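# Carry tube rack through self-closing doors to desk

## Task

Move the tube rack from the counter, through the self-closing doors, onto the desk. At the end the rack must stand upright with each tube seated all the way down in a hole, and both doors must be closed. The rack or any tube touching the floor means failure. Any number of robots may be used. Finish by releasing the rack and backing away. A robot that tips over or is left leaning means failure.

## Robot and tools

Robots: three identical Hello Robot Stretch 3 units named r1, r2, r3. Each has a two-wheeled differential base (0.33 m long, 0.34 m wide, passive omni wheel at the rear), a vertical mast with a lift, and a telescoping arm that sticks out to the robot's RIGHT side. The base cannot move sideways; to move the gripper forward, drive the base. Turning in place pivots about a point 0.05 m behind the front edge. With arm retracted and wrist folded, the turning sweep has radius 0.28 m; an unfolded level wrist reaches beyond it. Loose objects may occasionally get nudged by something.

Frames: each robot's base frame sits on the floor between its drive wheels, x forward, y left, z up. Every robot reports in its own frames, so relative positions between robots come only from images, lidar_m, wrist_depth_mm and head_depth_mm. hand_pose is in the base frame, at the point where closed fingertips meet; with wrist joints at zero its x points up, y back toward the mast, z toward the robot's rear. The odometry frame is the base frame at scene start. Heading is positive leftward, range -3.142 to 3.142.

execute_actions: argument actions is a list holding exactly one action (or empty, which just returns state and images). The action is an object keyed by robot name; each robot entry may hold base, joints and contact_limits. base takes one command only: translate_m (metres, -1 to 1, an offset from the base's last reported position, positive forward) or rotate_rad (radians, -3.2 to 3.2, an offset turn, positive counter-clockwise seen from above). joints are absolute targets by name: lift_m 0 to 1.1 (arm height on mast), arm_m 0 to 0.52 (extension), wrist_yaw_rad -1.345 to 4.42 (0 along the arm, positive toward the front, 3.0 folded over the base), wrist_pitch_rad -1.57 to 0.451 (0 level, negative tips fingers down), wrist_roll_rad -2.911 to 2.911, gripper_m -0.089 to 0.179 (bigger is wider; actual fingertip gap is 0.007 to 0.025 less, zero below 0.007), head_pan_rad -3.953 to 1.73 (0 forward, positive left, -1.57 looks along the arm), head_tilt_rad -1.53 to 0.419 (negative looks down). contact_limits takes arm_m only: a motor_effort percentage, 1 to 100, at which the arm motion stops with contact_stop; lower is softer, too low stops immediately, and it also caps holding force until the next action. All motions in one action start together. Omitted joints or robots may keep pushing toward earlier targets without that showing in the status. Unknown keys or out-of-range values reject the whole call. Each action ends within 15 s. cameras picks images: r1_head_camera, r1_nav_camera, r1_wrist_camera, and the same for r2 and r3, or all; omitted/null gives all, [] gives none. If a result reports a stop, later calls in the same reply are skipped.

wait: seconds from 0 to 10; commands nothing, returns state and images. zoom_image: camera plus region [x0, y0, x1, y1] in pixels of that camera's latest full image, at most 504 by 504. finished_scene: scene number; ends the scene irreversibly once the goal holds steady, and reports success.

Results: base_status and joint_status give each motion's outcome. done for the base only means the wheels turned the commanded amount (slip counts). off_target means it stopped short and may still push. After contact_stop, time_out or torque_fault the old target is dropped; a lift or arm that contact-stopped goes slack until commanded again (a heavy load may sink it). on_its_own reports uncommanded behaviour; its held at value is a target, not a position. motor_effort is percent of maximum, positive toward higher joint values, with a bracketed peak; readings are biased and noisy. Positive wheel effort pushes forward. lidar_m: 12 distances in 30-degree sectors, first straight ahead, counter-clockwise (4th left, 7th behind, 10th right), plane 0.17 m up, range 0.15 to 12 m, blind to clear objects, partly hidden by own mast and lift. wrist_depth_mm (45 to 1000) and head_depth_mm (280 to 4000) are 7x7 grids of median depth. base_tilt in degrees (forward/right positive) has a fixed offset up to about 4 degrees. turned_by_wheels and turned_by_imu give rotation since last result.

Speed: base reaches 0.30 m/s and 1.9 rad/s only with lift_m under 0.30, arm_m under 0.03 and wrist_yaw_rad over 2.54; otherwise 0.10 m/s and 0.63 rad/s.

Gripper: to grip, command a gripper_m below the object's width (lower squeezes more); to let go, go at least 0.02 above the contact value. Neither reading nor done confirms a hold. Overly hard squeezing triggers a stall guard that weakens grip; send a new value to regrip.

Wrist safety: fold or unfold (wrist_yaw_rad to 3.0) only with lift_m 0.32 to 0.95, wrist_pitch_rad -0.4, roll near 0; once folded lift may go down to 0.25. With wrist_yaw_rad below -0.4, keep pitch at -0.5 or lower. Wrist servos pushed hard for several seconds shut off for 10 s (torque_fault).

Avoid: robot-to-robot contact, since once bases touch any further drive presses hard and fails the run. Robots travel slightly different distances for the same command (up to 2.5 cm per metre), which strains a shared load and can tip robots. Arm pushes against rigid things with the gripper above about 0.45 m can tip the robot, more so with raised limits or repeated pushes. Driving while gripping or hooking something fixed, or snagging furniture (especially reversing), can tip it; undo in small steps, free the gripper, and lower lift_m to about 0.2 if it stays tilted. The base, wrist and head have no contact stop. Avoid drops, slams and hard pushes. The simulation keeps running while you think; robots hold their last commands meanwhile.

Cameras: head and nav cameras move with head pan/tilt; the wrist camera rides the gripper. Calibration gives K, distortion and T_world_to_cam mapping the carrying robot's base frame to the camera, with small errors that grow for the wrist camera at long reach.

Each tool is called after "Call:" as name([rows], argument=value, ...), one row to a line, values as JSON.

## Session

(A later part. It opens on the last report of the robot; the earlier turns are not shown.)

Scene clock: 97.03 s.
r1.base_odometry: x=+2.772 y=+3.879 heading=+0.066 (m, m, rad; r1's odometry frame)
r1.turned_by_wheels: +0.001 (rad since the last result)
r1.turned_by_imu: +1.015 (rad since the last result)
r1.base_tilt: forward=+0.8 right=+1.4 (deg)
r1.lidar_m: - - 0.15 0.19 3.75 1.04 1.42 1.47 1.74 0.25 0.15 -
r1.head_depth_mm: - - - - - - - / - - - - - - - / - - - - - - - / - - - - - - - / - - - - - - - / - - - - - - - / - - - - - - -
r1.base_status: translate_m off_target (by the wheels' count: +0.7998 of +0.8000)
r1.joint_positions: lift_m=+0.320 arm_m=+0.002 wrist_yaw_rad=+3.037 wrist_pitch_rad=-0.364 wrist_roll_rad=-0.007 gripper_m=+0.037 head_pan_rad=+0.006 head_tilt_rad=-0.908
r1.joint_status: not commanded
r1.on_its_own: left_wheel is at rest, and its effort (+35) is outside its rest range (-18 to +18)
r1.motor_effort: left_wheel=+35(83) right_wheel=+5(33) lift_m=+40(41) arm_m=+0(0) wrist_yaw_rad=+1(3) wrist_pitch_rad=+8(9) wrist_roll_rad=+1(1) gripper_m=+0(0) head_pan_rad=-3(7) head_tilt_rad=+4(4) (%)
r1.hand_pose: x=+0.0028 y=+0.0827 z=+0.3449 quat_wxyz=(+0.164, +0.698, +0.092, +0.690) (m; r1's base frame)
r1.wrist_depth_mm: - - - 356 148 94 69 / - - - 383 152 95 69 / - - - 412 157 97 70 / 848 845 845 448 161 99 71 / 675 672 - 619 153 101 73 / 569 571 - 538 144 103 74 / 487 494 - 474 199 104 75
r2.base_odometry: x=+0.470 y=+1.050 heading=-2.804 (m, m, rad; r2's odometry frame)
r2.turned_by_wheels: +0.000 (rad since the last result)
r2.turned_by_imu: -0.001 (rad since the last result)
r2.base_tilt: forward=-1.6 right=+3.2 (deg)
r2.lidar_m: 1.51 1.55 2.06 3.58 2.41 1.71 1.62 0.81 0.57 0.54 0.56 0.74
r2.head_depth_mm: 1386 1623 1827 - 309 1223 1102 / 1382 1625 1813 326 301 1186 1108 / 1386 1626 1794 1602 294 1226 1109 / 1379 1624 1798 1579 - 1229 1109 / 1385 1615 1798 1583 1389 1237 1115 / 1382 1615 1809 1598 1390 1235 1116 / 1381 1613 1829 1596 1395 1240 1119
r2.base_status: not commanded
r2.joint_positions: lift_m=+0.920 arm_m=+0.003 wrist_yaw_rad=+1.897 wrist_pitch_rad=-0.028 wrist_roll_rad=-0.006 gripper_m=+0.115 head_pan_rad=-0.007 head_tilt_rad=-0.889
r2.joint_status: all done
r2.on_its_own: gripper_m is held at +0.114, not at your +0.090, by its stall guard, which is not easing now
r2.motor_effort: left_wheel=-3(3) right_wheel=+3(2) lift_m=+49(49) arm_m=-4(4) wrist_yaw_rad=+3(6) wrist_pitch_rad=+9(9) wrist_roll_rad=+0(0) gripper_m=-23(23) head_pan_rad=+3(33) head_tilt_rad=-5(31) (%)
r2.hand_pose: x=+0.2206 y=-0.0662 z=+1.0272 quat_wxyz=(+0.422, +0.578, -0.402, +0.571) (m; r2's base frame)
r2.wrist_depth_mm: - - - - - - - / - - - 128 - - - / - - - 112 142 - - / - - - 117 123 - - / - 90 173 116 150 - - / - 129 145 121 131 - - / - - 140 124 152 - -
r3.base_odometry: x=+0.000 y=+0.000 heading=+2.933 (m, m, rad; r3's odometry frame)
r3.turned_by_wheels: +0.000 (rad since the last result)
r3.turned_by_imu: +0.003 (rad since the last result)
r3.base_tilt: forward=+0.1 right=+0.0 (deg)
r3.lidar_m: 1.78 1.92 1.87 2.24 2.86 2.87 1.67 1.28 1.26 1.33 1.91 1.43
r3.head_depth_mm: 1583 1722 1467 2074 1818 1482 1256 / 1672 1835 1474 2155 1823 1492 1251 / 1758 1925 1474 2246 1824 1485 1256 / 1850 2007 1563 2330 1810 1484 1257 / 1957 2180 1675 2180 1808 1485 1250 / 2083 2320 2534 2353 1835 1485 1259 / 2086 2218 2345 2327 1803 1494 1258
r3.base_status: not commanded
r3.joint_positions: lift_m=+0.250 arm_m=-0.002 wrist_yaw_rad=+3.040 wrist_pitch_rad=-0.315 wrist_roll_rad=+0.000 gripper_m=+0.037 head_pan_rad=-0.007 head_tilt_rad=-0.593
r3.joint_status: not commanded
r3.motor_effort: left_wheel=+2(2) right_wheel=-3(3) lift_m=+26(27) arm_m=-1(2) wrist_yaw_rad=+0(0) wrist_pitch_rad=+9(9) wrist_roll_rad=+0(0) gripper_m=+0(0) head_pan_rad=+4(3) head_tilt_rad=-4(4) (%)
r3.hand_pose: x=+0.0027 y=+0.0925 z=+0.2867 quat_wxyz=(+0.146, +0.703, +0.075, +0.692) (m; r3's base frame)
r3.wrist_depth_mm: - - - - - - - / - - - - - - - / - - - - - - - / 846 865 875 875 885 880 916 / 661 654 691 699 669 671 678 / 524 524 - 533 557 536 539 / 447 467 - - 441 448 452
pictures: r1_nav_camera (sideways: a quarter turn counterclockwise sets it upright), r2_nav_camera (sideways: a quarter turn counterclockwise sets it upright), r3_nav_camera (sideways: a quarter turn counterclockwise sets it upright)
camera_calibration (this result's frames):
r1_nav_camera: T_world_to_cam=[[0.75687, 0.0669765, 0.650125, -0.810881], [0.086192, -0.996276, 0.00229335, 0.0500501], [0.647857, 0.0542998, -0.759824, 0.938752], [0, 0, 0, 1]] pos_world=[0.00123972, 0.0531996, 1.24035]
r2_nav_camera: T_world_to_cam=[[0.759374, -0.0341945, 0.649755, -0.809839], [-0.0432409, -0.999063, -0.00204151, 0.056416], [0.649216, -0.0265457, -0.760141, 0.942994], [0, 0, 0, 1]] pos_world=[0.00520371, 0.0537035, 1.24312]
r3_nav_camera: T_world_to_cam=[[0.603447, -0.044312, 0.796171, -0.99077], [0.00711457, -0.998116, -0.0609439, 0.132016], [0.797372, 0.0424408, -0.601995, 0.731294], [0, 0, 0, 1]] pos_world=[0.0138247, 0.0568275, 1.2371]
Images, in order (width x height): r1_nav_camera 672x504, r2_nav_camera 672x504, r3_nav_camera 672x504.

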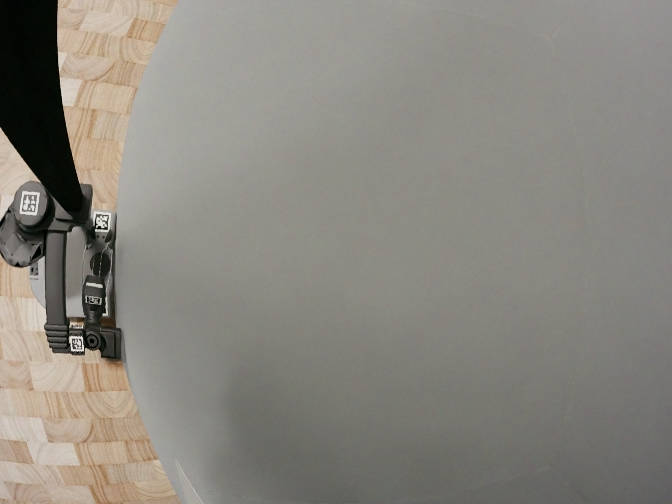

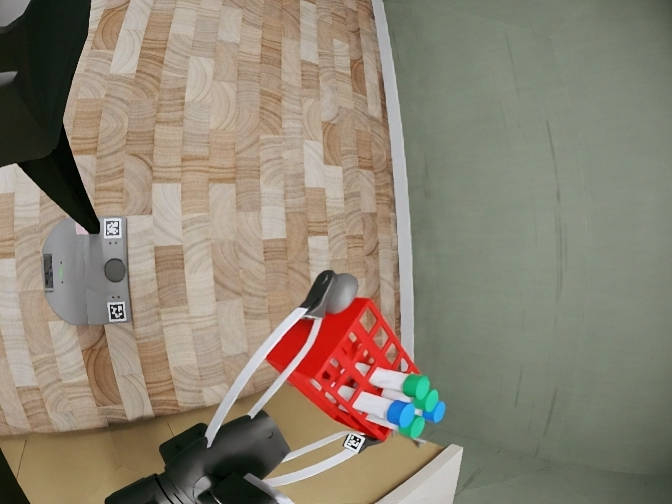

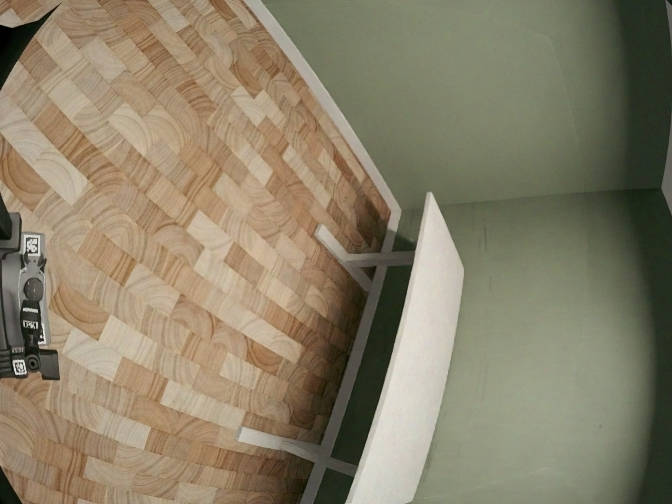

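Call:
execute_actions([
  {"r1":{"base":{"translate_m":0.05},"joints":{"lift_m":0.27}},"r2":{"base":{"rotate_rad":-2.9}},"r3":{"base":{"rotate_rad":1.75}}},
], cameras=[])

Call:
execute_actions([
  {"r1":{"base":{"translate_m":-0.45}}},
], cameras=[])

Call:
execute_actions([
  {"r1":{"base":{"rotate_rad":-0.8}}},
], cameras=["r1_nav_camera"])

Call:
execute_actions([
  {"r1":{"base":{"translate_m":0.35}}},
], cameras=["r1_nav_camera","r3_nav_camera","r2_nav_camera"])

Scene clock: 103.80 s.
r1.base_odometry: x=+2.821 y=+3.883 heading=+0.067 (m, m, rad; r1's odometry frame)
r1.turned_by_wheels: +0.001 (rad since the last result)
r1.turned_by_imu: -0.001 (rad since the last result)
r1.base_tilt: forward=+0.9 right=+1.3 (deg)
r1.lidar_m: - - 0.15 0.19 3.78 1.04 1.42 1.47 1.74 0.25 0.15 -
r1.head_depth_mm: - - - - - - - / - - - - - - - / - - - - - - - / - - - - - - - / - - - - - - - / - - - - - - - / - - - - - - -
r1.base_status: translate_m off_target (by the wheels' count: +0.0498 of +0.0500)
r1.joint_positions: lift_m=+0.270 arm_m=+0.002 wrist_yaw_rad=+3.037 wrist_pitch_rad=-0.364 wrist_roll_rad=-0.007 gripper_m=+0.037 head_pan_rad=+0.006 head_tilt_rad=-0.908
r1.joint_status: all done
r1.on_its_own: left_wheel is at rest, and its effort (+36) is outside its rest range (-18 to +18)
r1.motor_effort: left_wheel=+36(36) right_wheel=+6(6) lift_m=+35(34) arm_m=+0(0) wrist_yaw_rad=+0(0) wrist_pitch_rad=+8(8) wrist_roll_rad=+0(1) gripper_m=+1(1) head_pan_rad=-3(3) head_tilt_rad=+5(4) (%)
r1.hand_pose: x=+0.0028 y=+0.0827 z=+0.2951 quat_wxyz=(+0.164, +0.698, +0.092, +0.690) (m; r1's base frame)
r1.wrist_depth_mm: - - - 355 148 93 68 / - - - 383 152 95 69 / - - - 411 156 97 70 / 755 753 751 451 161 99 71 / 613 606 - 556 154 101 72 / 503 508 - 508 144 103 73 / 448 - - - 197 104 74
r2.base_odometry: x=+0.470 y=+1.050 heading=+0.580 (m, m, rad; r2's odometry frame)
r2.turned_by_wheels: -2.900 (rad since the last result)
r2.turned_by_imu: -2.933 (rad since the last result)
r2.base_tilt: forward=-1.6 right=+3.2 (deg)
r2.lidar_m: 1.63 0.66 0.55 0.54 0.61 1.51 1.51 1.68 2.73 3.57 1.96 1.63
r2.head_depth_mm: 1434 1662 1831 - 309 1223 1103 / 1472 1713 1837 326 301 1184 1107 / 1499 1758 1836 1612 294 1228 1110 / 1538 1811 1838 1592 - 1234 1111 / 1578 1863 1855 1589 1390 1232 1112 / 1581 1308 1373 1528 1389 1240 1118 / 943 1018 1079 1153 1325 1243 1116
r2.base_status: done
r2.joint_positions: lift_m=+0.920 arm_m=+0.003 wrist_yaw_rad=+1.898 wrist_pitch_rad=-0.028 wrist_roll_rad=-0.007 gripper_m=+0.115 head_pan_rad=-0.007 head_tilt_rad=-0.889
r2.joint_status: not commanded
r2.on_its_own: gripper_m is held at +0.114, not at your +0.090, by its stall guard, which is not easing now
r2.motor_effort: left_wheel=+2(6) right_wheel=-4(6) lift_m=+49(49) arm_m=-4(4) wrist_yaw_rad=+2(2) wrist_pitch_rad=+9(9) wrist_roll_rad=+0(0) gripper_m=-22(22) head_pan_rad=+3(3) head_tilt_rad=-6(5) (%)
r2.hand_pose: x=+0.2206 y=-0.0661 z=+1.0272 quat_wxyz=(+0.422, +0.579, -0.402, +0.571) (m; r2's base frame)
r2.wrist_depth_mm: - - - - - - - / - - - 128 - - - / - - - 112 142 - - / 651 695 836 117 123 - - / 550 90 172 115 151 - - / 552 129 145 122 130 - - / 604 658 141 125 151 - -
r3.base_odometry: x=+0.000 y=+0.000 heading=-1.600 (m, m, rad; r3's odometry frame)
r3.turned_by_wheels: +1.750 (rad since the last result)
r3.turned_by_imu: +1.725 (rad since the last result)
r3.base_tilt: forward=+0.1 right=+0.1 (deg)
r3.lidar_m: 2.26 2.86 2.63 1.47 1.25 1.25 1.44 1.44 1.88 1.78 1.88 1.88
r3.head_depth_mm: 2220 2465 2701 2333 1820 1486 1255 / 1947 2199 2518 2336 1815 1489 1256 / 1945 2139 2352 2329 1824 1480 1257 / 2127 2305 2575 2336 1824 1481 1257 / 2318 2564 2793 2351 1816 1493 1260 / 2534 2845 3067 2326 1823 1499 1254 / 2741 2970 3108 2331 1833 1489 1256
r3.base_status: done
r3.joint_positions: lift_m=+0.250 arm_m=-0.002 wrist_yaw_rad=+3.040 wrist_pitch_rad=-0.315 wrist_roll_rad=+0.000 gripper_m=+0.037 head_pan_rad=-0.007 head_tilt_rad=-0.593
r3.joint_status: not commanded
r3.motor_effort: left_wheel=-1(6) right_wheel=+2(14) lift_m=+27(27) arm_m=-2(2) wrist_yaw_rad=+0(0) wrist_pitch_rad=+9(10) wrist_roll_rad=+0(1) gripper_m=+0(0) head_pan_rad=+4(4) head_tilt_rad=-4(4) (%)
r3.hand_pose: x=+0.0027 y=+0.0925 z=+0.2867 quat_wxyz=(+0.146, +0.703, +0.075, +0.692) (m; r3's base frame)
r3.wrist_depth_mm: 959 - - - - - - / - - - - - - - / - - - - - - - / 879 863 850 882 880 898 885 / 662 662 693 695 662 658 675 / 524 533 - 536 553 539 543 / 447 471 - - 445 448 446
pictures: none
No camera images: the call's "cameras" was empty. Leave "cameras" out to get every camera's image.

Scene clock: 106.70 s.
r1.base_odometry: x=+2.372 y=+3.852 heading=+0.067 (m, m, rad; r1's odometry frame)
r1.turned_by_wheels: +0.000 (rad since the last result)
r1.turned_by_imu: -0.005 (rad since the last result)
r1.base_tilt: forward=+1.0 right=+1.2 (deg)
r1.lidar_m: 0.15 0.17 0.43 2.82 0.76 0.88 0.97 1.01 1.37 1.64 0.15 -
r1.head_depth_mm: - - - - - - - / - - - - - - 341 / - - - - - - 396 / - - - - - 318 566 / - - - - - 361 1014 / - - - - 302 476 1071 / - - - - 343 761 1091
r1.base_status: done
r1.joint_positions: lift_m=+0.270 arm_m=+0.002 wrist_yaw_rad=+3.039 wrist_pitch_rad=-0.364 wrist_roll_rad=-0.007 gripper_m=+0.037 head_pan_rad=+0.006 head_tilt_rad=-0.900
r1.joint_status: not commanded
r1.motor_effort: left_wheel=+0(22) right_wheel=+12(17) lift_m=+37(37) arm_m=+1(1) wrist_yaw_rad=-2(2) wrist_pitch_rad=+8(8) wrist_roll_rad=+1(1) gripper_m=-1(0) head_pan_rad=-2(3) head_tilt_rad=+0(4) (%)
r1.hand_pose: x=+0.0024 y=+0.0828 z=+0.2951 quat_wxyz=(+0.163, +0.698, +0.093, +0.691) (m; r1's base frame)
r1.wrist_depth_mm: 562 - - - - 760 298 / 586 - - - - 744 277 / 631 - - - - 615 258 / 665 704 745 760 758 534 242 / 602 599 - 605 607 470 228 / 505 511 - 524 524 418 216 / 452 - - - 432 368 205
r2.base_odometry: x=+0.470 y=+1.050 heading=+0.580 (m, m, rad; r2's odometry frame)
r2.turned_by_wheels: +0.000 (rad since the last result)
r2.turned_by_imu: +0.000 (rad since the last result)
r2.base_tilt: forward=-1.6 right=+3.2 (deg)
r2.lidar_m: 1.62 0.66 0.55 0.55 0.61 1.51 1.51 1.68 2.72 3.56 1.96 1.63
r2.head_depth_mm: 1436 1666 1829 - 309 1222 1107 / 1471 1716 1829 326 301 1190 1107 / 1501 1766 1833 1607 294 1225 1108 / 1543 1815 1833 1587 - 1233 1110 / 1577 1864 1846 1589 1388 1237 1113 / 1585 1308 1369 1529 1394 1235 1115 / 942 1016 1078 1149 1323 1244 1117
r2.base_status: not commanded
r2.joint_positions: lift_m=+0.920 arm_m=+0.003 wrist_yaw_rad=+1.898 wrist_pitch_rad=-0.028 wrist_roll_rad=-0.007 gripper_m=+0.115 head_pan_rad=-0.007 head_tilt_rad=-0.889
r2.joint_status: not commanded
r2.on_its_own: gripper_m is held at +0.114, not at your +0.090, by its stall guard, which is not easing now
r2.motor_effort: left_wheel=+1(1) right_wheel=-4(4) lift_m=+50(49) arm_m=-4(4) wrist_yaw_rad=+2(2) wrist_pitch_rad=+9(9) wrist_roll_rad=+0(0) gripper_m=-21(22) head_pan_rad=+3(3) head_tilt_rad=-6(5) (%)
r2.hand_pose: x=+0.2206 y=-0.0661 z=+1.0272 quat_wxyz=(+0.422, +0.579, -0.402, +0.571) (m; r2's base frame)
r2.wrist_depth_mm: - - - - - - - / - - - 128 - - - / - - - 112 142 - - / 654 695 819 117 124 - - / 546 90 172 115 150 - - / 560 129 145 122 130 - - / 595 672 140 125 152 - -
r3.base_odometry: x=+0.000 y=+0.000 heading=-1.600 (m, m, rad; r3's odometry frame)
r3.turned_by_wheels: +0.000 (rad since the last result)
r3.turned_by_imu: +0.001 (rad since the last result)
r3.base_tilt: forward=+0.1 right=+0.0 (deg)
r3.lidar_m: 2.26 2.87 2.63 1.47 1.26 1.26 1.44 1.43 1.87 1.78 1.88 1.88
r3.head_depth_mm: 2009 2225 2482 2350 1815 1485 1255 / 1926 2125 2379 2335 1814 1485 1265 / 1961 2155 2343 2319 1810 1486 1252 / 2128 2319 2590 2345 1826 1490 1251 / 2304 2557 2809 2345 1819 1487 1263 / 2513 2834 3092 2338 1825 1489 1262 / 2711 2996 3109 2355 1826 1492 1262
r3.base_status: not commanded
r3.joint_positions: lift_m=+0.250 arm_m=-0.002 wrist_yaw_rad=+3.040 wrist_pitch_rad=-0.315 wrist_roll_rad=+0.000 gripper_m=+0.037 head_pan_rad=-0.007 head_tilt_rad=-0.593
r3.joint_status: not commanded
r3.motor_effort: left_wheel=-2(2) right_wheel=+3(3) lift_m=+26(27) arm_m=-2(1) wrist_yaw_rad=+0(0) wrist_pitch_rad=+9(9) wrist_roll_rad=+0(0) gripper_m=+1(1) head_pan_rad=+4(3) head_tilt_rad=-5(4) (%)
r3.hand_pose: x=+0.0027 y=+0.0925 z=+0.2867 quat_wxyz=(+0.146, +0.703, +0.075, +0.692) (m; r3's base frame)
r3.wrist_depth_mm: 981 - - - - - - / 999 - - - - - - / - - - - - - - / 848 855 860 883 888 852 882 / 653 657 680 697 662 669 675 / 530 528 - 533 554 534 535 / 445 476 - - 446 443 449
pictures: none
No camera images: the call's "cameras" was empty. Leave "cameras" out to get every camera's image.

Scene clock: 109.17 s.
r1.base_odometry: x=+2.372 y=+3.852 heading=-0.732 (m, m, rad; r1's odometry frame)
r1.turned_by_wheels: -0.799 (rad since the last result)
r1.turned_by_imu: -0.804 (rad since the last result)
r1.base_tilt: forward=+0.9 right=+1.3 (deg)
r1.lidar_m: - - 0.15 0.18 3.83 0.77 0.72 0.97 0.97 1.11 1.64 1.69
r1.head_depth_mm: - - - - - - 1082 / - - - - - - 1047 / - - - - - - 427 / - - - - - - 379 / - - - - - - 327 / - - - - - - - / - - - - - - -
r1.base_status: rotate_rad off_target (by the wheels' count: -0.7989 of -0.8000)
r1.joint_positions: lift_m=+0.270 arm_m=+0.002 wrist_yaw_rad=+3.037 wrist_pitch_rad=-0.364 wrist_roll_rad=-0.007 gripper_m=+0.037 head_pan_rad=+0.006 head_tilt_rad=-0.898
r1.joint_status: not commanded
r1.on_its_own: left_wheel is at rest, and its effort (+35) is outside its rest range (-18 to +18)
r1.motor_effort: left_wheel=+35(71) right_wheel=-3(36) lift_m=+40(41) arm_m=-1(1) wrist_yaw_rad=+0(6) wrist_pitch_rad=+8(9) wrist_roll_rad=+1(1) gripper_m=+1(1) head_pan_rad=-3(6) head_tilt_rad=+0(6) (%)
r1.hand_pose: x=+0.0028 y=+0.0827 z=+0.2949 quat_wxyz=(+0.164, +0.698, +0.092, +0.690) (m; r1's base frame)
r1.wrist_depth_mm: - - 629 263 164 120 95 / - - 694 282 172 124 97 / - - 763 308 180 128 99 / 759 765 714 336 190 133 102 / 603 601 - 418 189 138 105 / 507 507 - 462 184 143 108 / 446 - - - 241 147 112
r2.base_odometry: x=+0.470 y=+1.050 heading=+0.580 (m, m, rad; r2's odometry frame)
r2.turned_by_wheels: +0.000 (rad since the last result)
r2.turned_by_imu: +0.000 (rad since the last result)
r2.base_tilt: forward=-1.6 right=+3.3 (deg)
r2.lidar_m: 1.62 0.66 0.55 0.54 0.61 1.51 1.51 1.68 2.72 3.57 1.95 1.63
r2.head_depth_mm: 1438 1670 1830 - 309 1221 1110 / 1470 1711 1841 326 302 1192 1105 / 1507 1753 1832 1600 294 1226 1110 / 1544 1808 1830 1585 - 1232 1115 / 1579 1856 1856 1589 1392 1236 1111 / 1579 1316 1371 1524 1390 1240 1113 / 942 1017 1079 1154 1324 1241 1117
r2.base_status: not commanded
r2.joint_positions: lift_m=+0.920 arm_m=+0.003 wrist_yaw_rad=+1.898 wrist_pitch_rad=-0.028 wrist_roll_rad=-0.007 gripper_m=+0.115 head_pan_rad=-0.007 head_tilt_rad=-0.889
r2.joint_status: not commanded
r2.on_its_own: gripper_m is held at +0.114, not at your +0.090, by its stall guard, which is not easing now
r2.motor_effort: left_wheel=+2(1) right_wheel=-4(3) lift_m=+49(49) arm_m=-4(4) wrist_yaw_rad=+3(2) wrist_pitch_rad=+9(9) wrist_roll_rad=+0(0) gripper_m=-22(22) head_pan_rad=+3(3) head_tilt_rad=-6(6) (%)
r2.hand_pose: x=+0.2206 y=-0.0661 z=+1.0272 quat_wxyz=(+0.422, +0.579, -0.402, +0.571) (m; r2's base frame)
r2.wrist_depth_mm: - - - - - - - / - - - 129 - - - / - - - 111 142 - - / 642 694 829 117 123 - - / 546 90 173 116 149 - - / 549 129 145 122 130 - - / 610 667 141 125 152 - -
r3.base_odometry: x=+0.000 y=+0.000 heading=-1.600 (m, m, rad; r3's odometry frame)
r3.turned_by_wheels: +0.000 (rad since the last result)
r3.turned_by_imu: +0.001 (rad since the last result)
r3.base_tilt: forward=+0.1 right=+0.0 (deg)
r3.lidar_m: 2.26 2.86 2.63 1.47 1.25 1.25 1.43 1.44 1.88 1.78 1.88 1.88
r3.head_depth_mm: 1993 2204 2452 2314 1813 1482 1246 / 1926 2135 2368 2333 1814 1481 1257 / 1963 2123 2344 2336 1827 1483 1251 / 2109 2307 2567 2347 1828 1487 1260 / 2288 2553 2816 2363 1816 1486 1264 / 2540 2834 3087 2335 1816 1492 1256 / 2700 2943 3137 2357 1825 1480 1257
r3.base_status: not commanded
r3.joint_positions: lift_m=+0.250 arm_m=-0.002 wrist_yaw_rad=+3.040 wrist_pitch_rad=-0.315 wrist_roll_rad=+0.000 gripper_m=+0.037 head_pan_rad=-0.007 head_tilt_rad=-0.593
r3.joint_status: not commanded
r3.motor_effort: left_wheel=-2(1) right_wheel=+3(3) lift_m=+27(27) arm_m=-2(2) wrist_yaw_rad=+0(0) wrist_pitch_rad=+10(9) wrist_roll_rad=+1(0) gripper_m=+0(0) head_pan_rad=+4(3) head_tilt_rad=-4(4) (%)
r3.hand_pose: x=+0.0027 y=+0.0925 z=+0.2867 quat_wxyz=(+0.146, +0.703, +0.075, +0.692) (m; r3's base frame)
r3.wrist_depth_mm: 954 - - - - - - / 992 - - - - - - / - - - - - - - / 859 858 902 875 858 886 893 / 665 660 687 685 659 670 677 / 525 525 - 541 550 538 538 / 447 470 - - 443 446 450
pictures: r1_nav_camera (sideways: a quarter turn counterclockwise sets it upright)
camera_calibration (this result's frames):
r1_nav_camera: T_world_to_cam=[[0.750631, 0.0669361, 0.657322, -0.820221], [0.0861626, -0.996276, 0.00305865, 0.0490539], [0.655079, 0.0543407, -0.753604, 0.930619], [0, 0, 0, 1]] pos_world=[0.00182739, 0.0532032, 1.24032]
Images, in order (width x height): r1_nav_camera 672x504.

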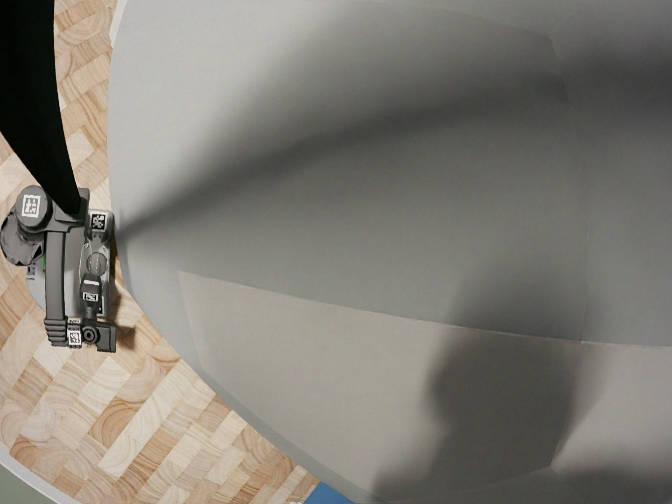

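Scene clock: 111.93 s.
r1.base_odometry: x=+2.633 y=+3.619 heading=-0.731 (m, m, rad; r1's odometry frame)
r1.turned_by_wheels: +0.001 (rad since the last result)
r1.turned_by_imu: -0.001 (rad since the last result)
r1.base_tilt: forward=+1.0 right=+1.3 (deg)
r1.lidar_m: 1.03 0.91 0.15 0.18 0.36 2.97 1.06 1.21 1.20 1.38 1.44 1.38
r1.head_depth_mm: 1250 1407 1601 1652 1396 1224 1080 / 1314 1524 1796 1650 1407 1224 1086 / 1182 1394 1721 1652 1412 1230 1086 / 1060 1236 1468 1610 1409 1227 1083 / 959 1103 1285 1543 1413 1222 1070 / 877 996 1142 1342 1413 1228 405 / 808 904 1028 1189 1353 - 323
r1.base_status: done
r1.joint_positions: lift_m=+0.270 arm_m=+0.002 wrist_yaw_rad=+3.037 wrist_pitch_rad=-0.364 wrist_roll_rad=-0.007 gripper_m=+0.037 head_pan_rad=+0.006 head_tilt_rad=-0.898
r1.joint_status: not commanded
r1.motor_effort: left_wheel=+17(56) right_wheel=-1(4) lift_m=+40(40) arm_m=-1(1) wrist_yaw_rad=+0(0) wrist_pitch_rad=+8(8) wrist_roll_rad=+1(1) gripper_m=+0(0) head_pan_rad=-2(3) head_tilt_rad=-1(1) (%)
r1.hand_pose: x=+0.0028 y=+0.0827 z=+0.2949 quat_wxyz=(+0.164, +0.698, +0.092, +0.690) (m; r1's base frame)
r1.wrist_depth_mm: - - 284 221 181 152 132 / - - 309 238 191 160 141 / - - 334 259 205 170 154 / 745 734 370 284 220 180 712 / 598 609 - 327 230 191 596 / 510 508 - 360 240 212 511 / 449 - - - 292 413 438
r2.base_odometry: x=+0.470 y=+1.050 heading=+0.580 (m, m, rad; r2's odometry frame)
r2.turned_by_wheels: +0.000 (rad since the last result)
r2.turned_by_imu: +0.000 (rad since the last result)
r2.base_tilt: forward=-1.6 right=+3.2 (deg)
r2.lidar_m: 1.63 0.66 0.55 0.54 0.61 1.51 1.51 1.68 2.72 3.56 1.97 1.63
r2.head_depth_mm: 1437 1667 1830 - 309 1229 1105 / 1472 1708 1828 326 301 1189 1104 / 1504 1751 1830 1610 294 1230 1110 / 1533 1803 1840 1578 - 1229 1107 / 1581 1848 1849 1578 1391 1234 1107 / 1579 1309 1369 1531 1396 1241 1115 / 942 1016 1076 1154 1322 1244 1123
r2.base_status: not commanded
r2.joint_positions: lift_m=+0.920 arm_m=+0.003 wrist_yaw_rad=+1.898 wrist_pitch_rad=-0.028 wrist_roll_rad=-0.007 gripper_m=+0.115 head_pan_rad=-0.007 head_tilt_rad=-0.889
r2.joint_status: not commanded
r2.on_its_own: gripper_m is held at +0.114, not at your +0.090, by its stall guard, which is not easing now
r2.motor_effort: left_wheel=+2(2) right_wheel=-4(4) lift_m=+49(49) arm_m=-4(4) wrist_yaw_rad=+2(1) wrist_pitch_rad=+9(9) wrist_roll_rad=+0(0) gripper_m=-23(22) head_pan_rad=+3(3) head_tilt_rad=-5(5) (%)
r2.hand_pose: x=+0.2206 y=-0.0661 z=+1.0272 quat_wxyz=(+0.422, +0.579, -0.402, +0.571) (m; r2's base frame)
r2.wrist_depth_mm: - - - - - - - / - - - 128 - - - / - - - 112 142 - - / 654 709 813 116 123 - - / 549 90 174 116 151 - - / 556 129 146 122 131 - - / 595 649 140 125 152 - -
r3.base_odometry: x=+0.000 y=+0.000 heading=-1.600 (m, m, rad; r3's odometry frame)
r3.turned_by_wheels: +0.000 (rad since the last result)
r3.turned_by_imu: +0.001 (rad since the last result)
r3.base_tilt: forward=+0.2 right=+0.0 (deg)
r3.lidar_m: 2.26 2.87 2.64 1.47 1.26 1.25 1.43 1.44 1.88 1.78 1.88 1.88
r3.head_depth_mm: 2135 2429 2787 2328 1814 1480 1261 / 1937 2167 2461 2327 1815 1478 1255 / 1950 2148 2360 2356 1818 1485 1255 / 2117 2351 2587 2319 1822 1485 1258 / 2293 2552 2802 2338 1823 1487 1254 / 2546 2810 3080 2340 1818 1480 1256 / 2723 2965 3151 2343 1819 1487 1255
r3.base_status: not commanded
r3.joint_positions: lift_m=+0.250 arm_m=-0.002 wrist_yaw_rad=+3.040 wrist_pitch_rad=-0.315 wrist_roll_rad=+0.000 gripper_m=+0.037 head_pan_rad=-0.007 head_tilt_rad=-0.593
r3.joint_status: not commanded
r3.motor_effort: left_wheel=-2(1) right_wheel=+3(3) lift_m=+27(27) arm_m=-2(2) wrist_yaw_rad=+0(0) wrist_pitch_rad=+9(9) wrist_roll_rad=+0(0) gripper_m=+0(0) head_pan_rad=+3(4) head_tilt_rad=-5(4) (%)
r3.hand_pose: x=+0.0027 y=+0.0925 z=+0.2867 quat_wxyz=(+0.146, +0.703, +0.075, +0.692) (m; r3's base frame)
r3.wrist_depth_mm: 967 - - - - - - / - - - - - - - / - - - - - - - / 871 846 891 853 885 894 867 / 659 655 689 691 679 675 678 / 534 525 - 535 552 529 529 / 444 473 - - 445 450 447
pictures: r1_nav_camera (sideways: a quarter turn counterclockwise sets it upright), r2_nav_camera (sideways: a quarter turn counterclockwise sets it upright), r3_nav_camera (sideways: a quarter turn counterclockwise sets it upright)
camera_calibration (this result's frames):
r1_nav_camera: T_world_to_cam=[[0.750633, 0.0669377, 0.65732, -0.820218], [0.0861647, -0.996276, 0.00305846, 0.0490542], [0.655077, 0.054342, -0.753605, 0.930621], [0, 0, 0, 1]] pos_world=[0.00182713, 0.0532032, 1.24032]
r2_nav_camera: T_world_to_cam=[[0.759497, -0.0340844, 0.649617, -0.80966], [-0.0430953, -0.999069, -0.00203497, 0.0564066], [0.649081, -0.0264499, -0.760259, 0.943148], [0, 0, 0, 1]] pos_world=[0.0051852, 0.0537034, 1.24312]
r3_nav_camera: T_world_to_cam=[[0.603624, -0.0442041, 0.796043, -0.990604], [0.00728204, -0.998114, -0.0609469, 0.132019], [0.797236, 0.0425858, -0.602164, 0.731515], [0, 0, 0, 1]] pos_world=[0.0138006, 0.056829, 1.2371]
Images, in order (width x height): r1_nav_camera 672x504, r2_nav_camera 672x504, r3_nav_camera 672x504.

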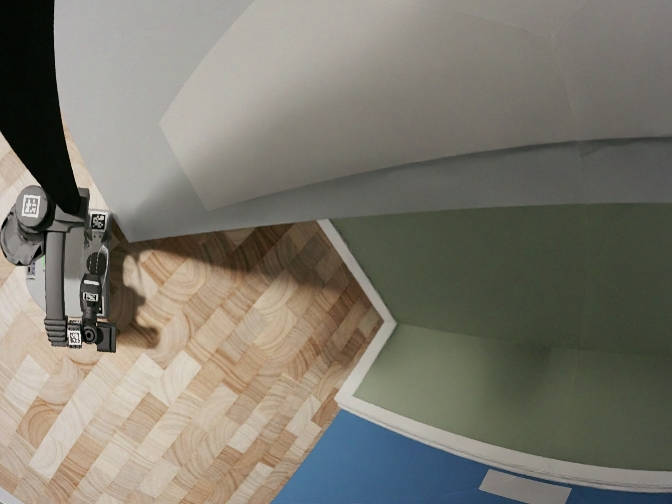

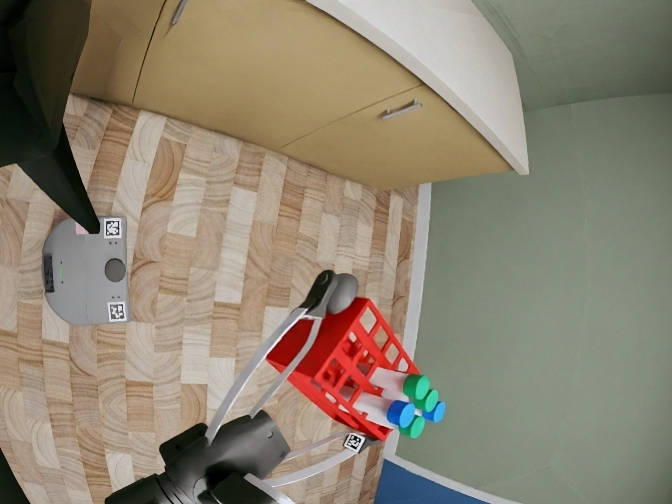

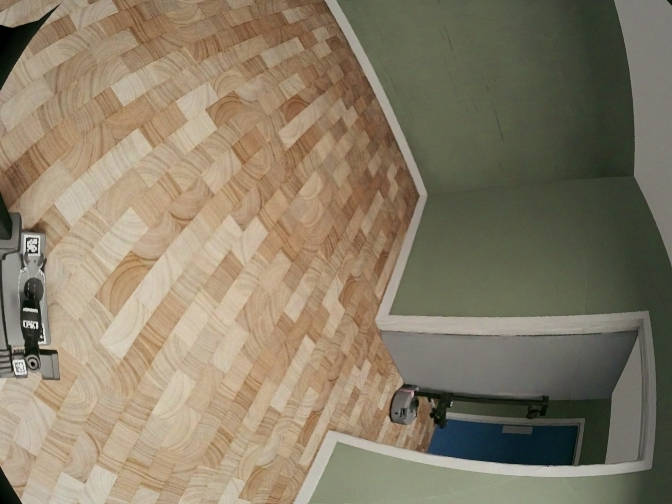

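Call:
execute_actions([
  {"r1":{"base":{"translate_m":0.52}},"r3":{"base":{"translate_m":0.6}},"r2":{"base":{"rotate_rad":-0.75}}},
], cameras=[])

Call:
execute_actions([
  {"r1":{"base":{"rotate_rad":-0.95}},"r3":{"base":{"rotate_rad":0.75}}},
], cameras=["r1_nav_camera","r3_nav_camera","r2_nav_camera"])

Scene clock: 117.10 s.
r1.base_odometry: x=+3.020 y=+3.272 heading=-0.731 (m, m, rad; r1's odometry frame)
r1.turned_by_wheels: +0.000 (rad since the last result)
r1.turned_by_imu: +0.029 (rad since the last result)
r1.base_tilt: forward=+1.0 right=+1.4 (deg)
r1.lidar_m: 0.60 0.52 0.52 0.61 1.06 0.67 0.57 1.56 1.56 1.23 0.98 0.99
r1.head_depth_mm: 857 1013 1182 1373 1407 1224 1081 / 751 909 1145 1489 1400 1229 1084 / 668 790 966 1247 1400 1226 1082 / 602 700 836 1032 1318 1238 1084 / 548 627 734 884 1111 1216 1085 / 501 568 654 774 941 1162 1088 / 463 520 591 686 813 1000 1084
r1.base_status: done
r1.joint_positions: lift_m=+0.270 arm_m=+0.002 wrist_yaw_rad=+3.037 wrist_pitch_rad=-0.364 wrist_roll_rad=-0.007 gripper_m=+0.037 head_pan_rad=+0.003 head_tilt_rad=-0.896
r1.joint_status: not commanded
r1.motor_effort: left_wheel=-1(86) right_wheel=-1(47) lift_m=+39(40) arm_m=-1(1) wrist_yaw_rad=+0(5) wrist_pitch_rad=+8(9) wrist_roll_rad=+0(1) gripper_m=+0(1) head_pan_rad=-2(2) head_tilt_rad=-2(4) (%)
r1.hand_pose: x=+0.0029 y=+0.0826 z=+0.2950 quat_wxyz=(+0.164, +0.698, +0.092, +0.690) (m; r1's base frame)
r1.wrist_depth_mm: 934 - 769 639 538 464 406 / - - 837 682 573 488 425 / 931 - 882 742 608 518 454 / 751 751 751 707 637 544 471 / 600 602 - 600 609 560 489 / 506 503 - 522 525 512 495 / 450 - - - 437 436 433
r2.base_odometry: x=+0.470 y=+1.050 heading=-0.170 (m, m, rad; r2's odometry frame)
r2.turned_by_wheels: -0.750 (rad since the last result)
r2.turned_by_imu: -0.759 (rad since the last result)
r2.base_tilt: forward=-1.6 right=+3.3 (deg)
r2.lidar_m: 1.69 1.62 0.80 0.57 0.55 0.56 0.75 1.51 1.55 2.08 3.56 2.39
r2.head_depth_mm: 2100 2167 1857 - 309 1225 1105 / 1968 2163 1835 326 301 1187 1107 / 1836 2085 1837 1607 294 1226 1111 / 1727 2011 1831 1581 - 1232 1108 / 1626 1885 1852 1585 1387 1230 1112 / 1540 1776 1852 1592 1393 1242 1122 / 1468 1665 1822 1587 1396 1242 1118
r2.base_status: done
r2.joint_positions: lift_m=+0.920 arm_m=+0.003 wrist_yaw_rad=+1.898 wrist_pitch_rad=-0.028 wrist_roll_rad=-0.007 gripper_m=+0.115 head_pan_rad=-0.007 head_tilt_rad=-0.889
r2.joint_status: not commanded
r2.on_its_own: gripper_m is held at +0.114, not at your +0.090, by its stall guard, which is not easing now
r2.motor_effort: left_wheel=+2(5) right_wheel=-4(7) lift_m=+49(49) arm_m=-4(4) wrist_yaw_rad=+2(2) wrist_pitch_rad=+9(9) wrist_roll_rad=+0(0) gripper_m=-22(21) head_pan_rad=+3(3) head_tilt_rad=-5(5) (%)
r2.hand_pose: x=+0.2206 y=-0.0661 z=+1.0272 quat_wxyz=(+0.422, +0.579, -0.402, +0.571) (m; r2's base frame)
r2.wrist_depth_mm: - - - - - - - / - - - 129 - - - / - - - 112 142 - - / - - - 117 123 - - / - 90 173 116 150 - - / - 129 145 122 130 - - / - - 141 124 151 - -
r3.base_odometry: x=-0.018 y=-0.600 heading=-1.600 (m, m, rad; r3's odometry frame)
r3.turned_by_wheels: +0.000 (rad since the last result)
r3.turned_by_imu: +0.000 (rad since the last result)
r3.base_tilt: forward=+0.1 right=+0.0 (deg)
r3.lidar_m: 1.66 2.46 2.45 1.98 1.69 1.69 1.92 1.93 1.94 1.71 1.43 1.74
r3.head_depth_mm: 1448 1590 1799 2054 1828 1482 1252 / 1408 1543 1707 1929 1810 1482 1252 / 1501 1640 1805 2004 1813 1480 1262 / 1623 1782 1976 2167 1811 1492 1260 / 1762 1952 2200 2323 1828 1490 1258 / 1922 2170 2468 2327 1819 1487 1268 / 2161 2424 2696 2351 1814 1489 1252
r3.base_status: done
r3.joint_positions: lift_m=+0.250 arm_m=-0.002 wrist_yaw_rad=+3.040 wrist_pitch_rad=-0.315 wrist_roll_rad=+0.000 gripper_m=+0.037 head_pan_rad=-0.007 head_tilt_rad=-0.594
r3.joint_status: not commanded
r3.motor_effort: left_wheel=-2(5) right_wheel=+3(12) lift_m=+28(28) arm_m=-2(2) wrist_yaw_rad=+0(0) wrist_pitch_rad=+9(10) wrist_roll_rad=+0(1) gripper_m=+0(0) head_pan_rad=+4(4) head_tilt_rad=-4(4) (%)
r3.hand_pose: x=+0.0027 y=+0.0925 z=+0.2867 quat_wxyz=(+0.146, +0.703, +0.075, +0.692) (m; r3's base frame)
r3.wrist_depth_mm: - - - - - - - / - - - - - - - / - - - - - - - / 872 859 848 877 889 879 892 / 666 645 692 701 670 661 676 / 523 523 - 529 544 536 536 / 447 470 - - 444 442 453
pictures: none
No camera images: the call's "cameras" was empty. Leave "cameras" out to get every camera's image.

Scene clock: 118.93 s.
r1.base_odometry: x=+3.020 y=+3.272 heading=-1.681 (m, m, rad; r1's odometry frame)
r1.turned_by_wheels: -0.950 (rad since the last result)
r1.turned_by_imu: -0.947 (rad since the last result)
r1.base_tilt: forward=+1.0 right=+1.4 (deg)
r1.lidar_m: 0.98 0.89 0.57 0.52 0.53 0.65 1.19 1.01 1.01 1.56 1.58 1.17
r1.head_depth_mm: 951 1120 1356 1585 1407 1224 1078 / 941 1099 1327 1575 1408 1227 1082 / 927 1079 1296 1559 1413 1231 1083 / 914 1066 1271 1547 1408 1226 1086 / 835 974 1150 1417 1418 1235 1087 / 821 951 1126 1394 1421 1235 1086 / 807 936 1107 1362 1427 1230 1089
r1.base_status: done
r1.joint_positions: lift_m=+0.270 arm_m=+0.002 wrist_yaw_rad=+3.037 wrist_pitch_rad=-0.364 wrist_roll_rad=-0.007 gripper_m=+0.037 head_pan_rad=+0.003 head_tilt_rad=-0.896
r1.joint_status: not commanded
r1.motor_effort: left_wheel=+1(7) right_wheel=-2(5) lift_m=+39(39) arm_m=-1(1) wrist_yaw_rad=+0(0) wrist_pitch_rad=+8(8) wrist_roll_rad=+1(0) gripper_m=+1(1) head_pan_rad=+0(1) head_tilt_rad=-1(1) (%)
r1.hand_pose: x=+0.0029 y=+0.0826 z=+0.2950 quat_wxyz=(+0.164, +0.698, +0.092, +0.690) (m; r1's base frame)
r1.wrist_depth_mm: 434 - 495 530 577 609 681 / 466 - 537 567 626 678 742 / 496 - 572 618 665 732 806 / 533 554 631 657 718 752 753 / 561 587 - 613 611 603 613 / 507 500 - 531 524 508 505 / 451 - - - 437 432 435
r2.base_odometry: x=+0.470 y=+1.050 heading=-0.170 (m, m, rad; r2's odometry frame)
r2.turned_by_wheels: +0.000 (rad since the last result)
r2.turned_by_imu: +0.000 (rad since the last result)
r2.base_tilt: forward=-1.6 right=+3.2 (deg)
r2.lidar_m: 1.70 1.62 0.80 0.57 0.55 0.56 0.75 1.50 1.55 2.08 3.57 2.39
r2.head_depth_mm: 2102 2174 1857 - 309 1228 1107 / 1966 2157 1834 326 301 1189 1109 / 1843 2093 1825 1596 294 1229 1109 / 1727 2010 1840 1588 - 1234 1113 / 1629 1895 1844 1582 1387 1234 1110 / 1541 1774 1847 1587 1394 1237 1113 / 1475 1669 1818 1593 1395 1241 1118
r2.base_status: not commanded
r2.joint_positions: lift_m=+0.920 arm_m=+0.003 wrist_yaw_rad=+1.898 wrist_pitch_rad=-0.028 wrist_roll_rad=-0.007 gripper_m=+0.115 head_pan_rad=-0.007 head_tilt_rad=-0.889
r2.joint_status: not commanded
r2.on_its_own: gripper_m is held at +0.114, not at your +0.090, by its stall guard, which is not easing now
r2.motor_effort: left_wheel=+2(1) right_wheel=-3(4) lift_m=+49(49) arm_m=-4(4) wrist_yaw_rad=+2(2) wrist_pitch_rad=+9(9) wrist_roll_rad=+0(0) gripper_m=-22(23) head_pan_rad=+3(3) head_tilt_rad=-5(6) (%)
r2.hand_pose: x=+0.2206 y=-0.0661 z=+1.0272 quat_wxyz=(+0.422, +0.579, -0.402, +0.571) (m; r2's base frame)
r2.wrist_depth_mm: - - - - - - - / - - - 128 - - - / - - - 112 142 - - / - - - 117 123 - - / - 90 173 116 150 - - / - 129 145 122 130 - - / - - 140 125 152 - -
r3.base_odometry: x=-0.018 y=-0.600 heading=-0.850 (m, m, rad; r3's odometry frame)
r3.turned_by_wheels: +0.750 (rad since the last result)
r3.turned_by_imu: +0.740 (rad since the last result)
r3.base_tilt: forward=+0.1 right=+0.0 (deg)
r3.lidar_m: 2.45 2.51 1.79 1.69 1.72 2.26 1.92 1.94 1.53 1.43 1.67 1.93
r3.head_depth_mm: 2140 2337 2595 2330 1800 1478 1254 / 2119 2341 2577 2307 1811 1486 1257 / 2113 2287 2569 2334 1832 1488 1256 / 2102 2268 2526 2331 1818 1485 1254 / 2051 2262 2491 2346 1835 1488 1255 / 2041 2236 2475 2345 1827 1489 1259 / 2025 2210 2423 2325 1830 1482 1256
r3.base_status: done
r3.joint_positions: lift_m=+0.250 arm_m=-0.002 wrist_yaw_rad=+3.040 wrist_pitch_rad=-0.315 wrist_roll_rad=+0.000 gripper_m=+0.037 head_pan_rad=-0.007 head_tilt_rad=-0.594
r3.joint_status: not commanded
r3.motor_effort: left_wheel=-2(7) right_wheel=+2(11) lift_m=+27(28) arm_m=-2(2) wrist_yaw_rad=+0(0) wrist_pitch_rad=+10(10) wrist_roll_rad=+0(0) gripper_m=+0(0) head_pan_rad=+4(4) head_tilt_rad=-4(4) (%)
r3.hand_pose: x=+0.0027 y=+0.0925 z=+0.2867 quat_wxyz=(+0.146, +0.703, +0.075, +0.692) (m; r3's base frame)
r3.wrist_depth_mm: - - - - - - - / - - - - - - - / - - - - - - - / 844 861 865 868 879 889 867 / 640 654 684 691 661 668 667 / 530 525 - 535 550 533 541 / 448 470 - - 442 446 450
pictures: r1_nav_camera (sideways: a quarter turn counterclockwise sets it upright), r2_nav_camera (sideways: a quarter turn counterclockwise sets it upright), r3_nav_camera (sideways: a quarter turn counterclockwise sets it upright)
camera_calibration (this result's frames):
r1_nav_camera: T_world_to_cam=[[0.749574, 0.0644121, 0.658779, -0.822112], [0.082811, -0.99656, 0.0032143, 0.0488717], [0.65672, 0.0521448, -0.75233, 0.928953], [0, 0, 0, 1]] pos_world=[0.00212558, 0.0532176, 1.24031]
r2_nav_camera: T_world_to_cam=[[0.759538, -0.034075, 0.64957, -0.809598], [-0.0430827, -0.999069, -0.00203272, 0.0564036], [0.649034, -0.0264413, -0.760299, 0.943201], [0, 0, 0, 1]] pos_world=[0.00518085, 0.0537034, 1.24312]
r3_nav_camera: T_world_to_cam=[[0.603922, -0.0441762, 0.795818, -0.990313], [0.00730891, -0.998114, -0.0609522, 0.132026], [0.79701, 0.0426269, -0.60246, 0.731901], [0, 0, 0, 1]] pos_world=[0.0137737, 0.0568295, 1.2371]
Images, in order (width x height): r1_nav_camera 672x504, r2_nav_camera 672x504, r3_nav_camera 672x504.

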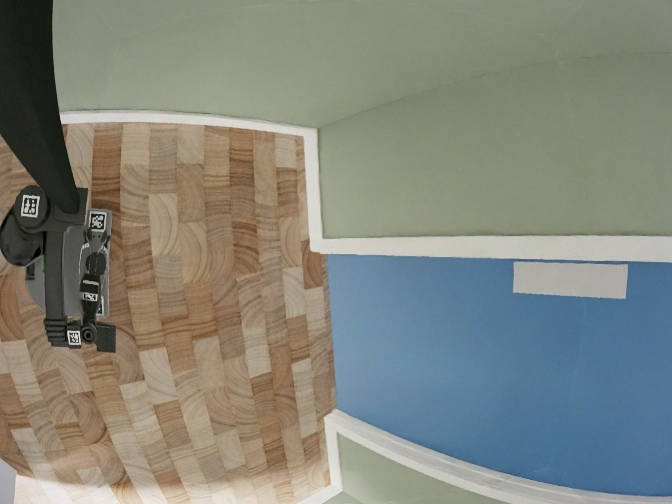

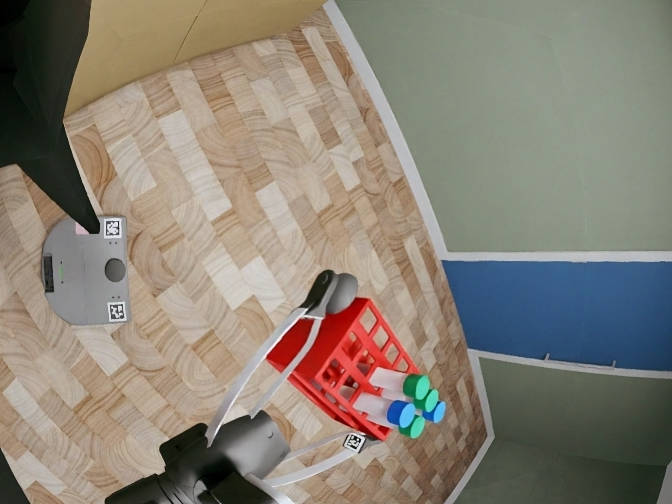

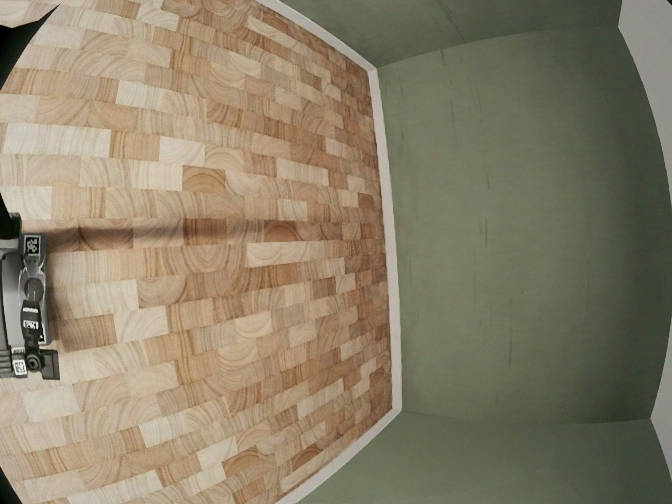

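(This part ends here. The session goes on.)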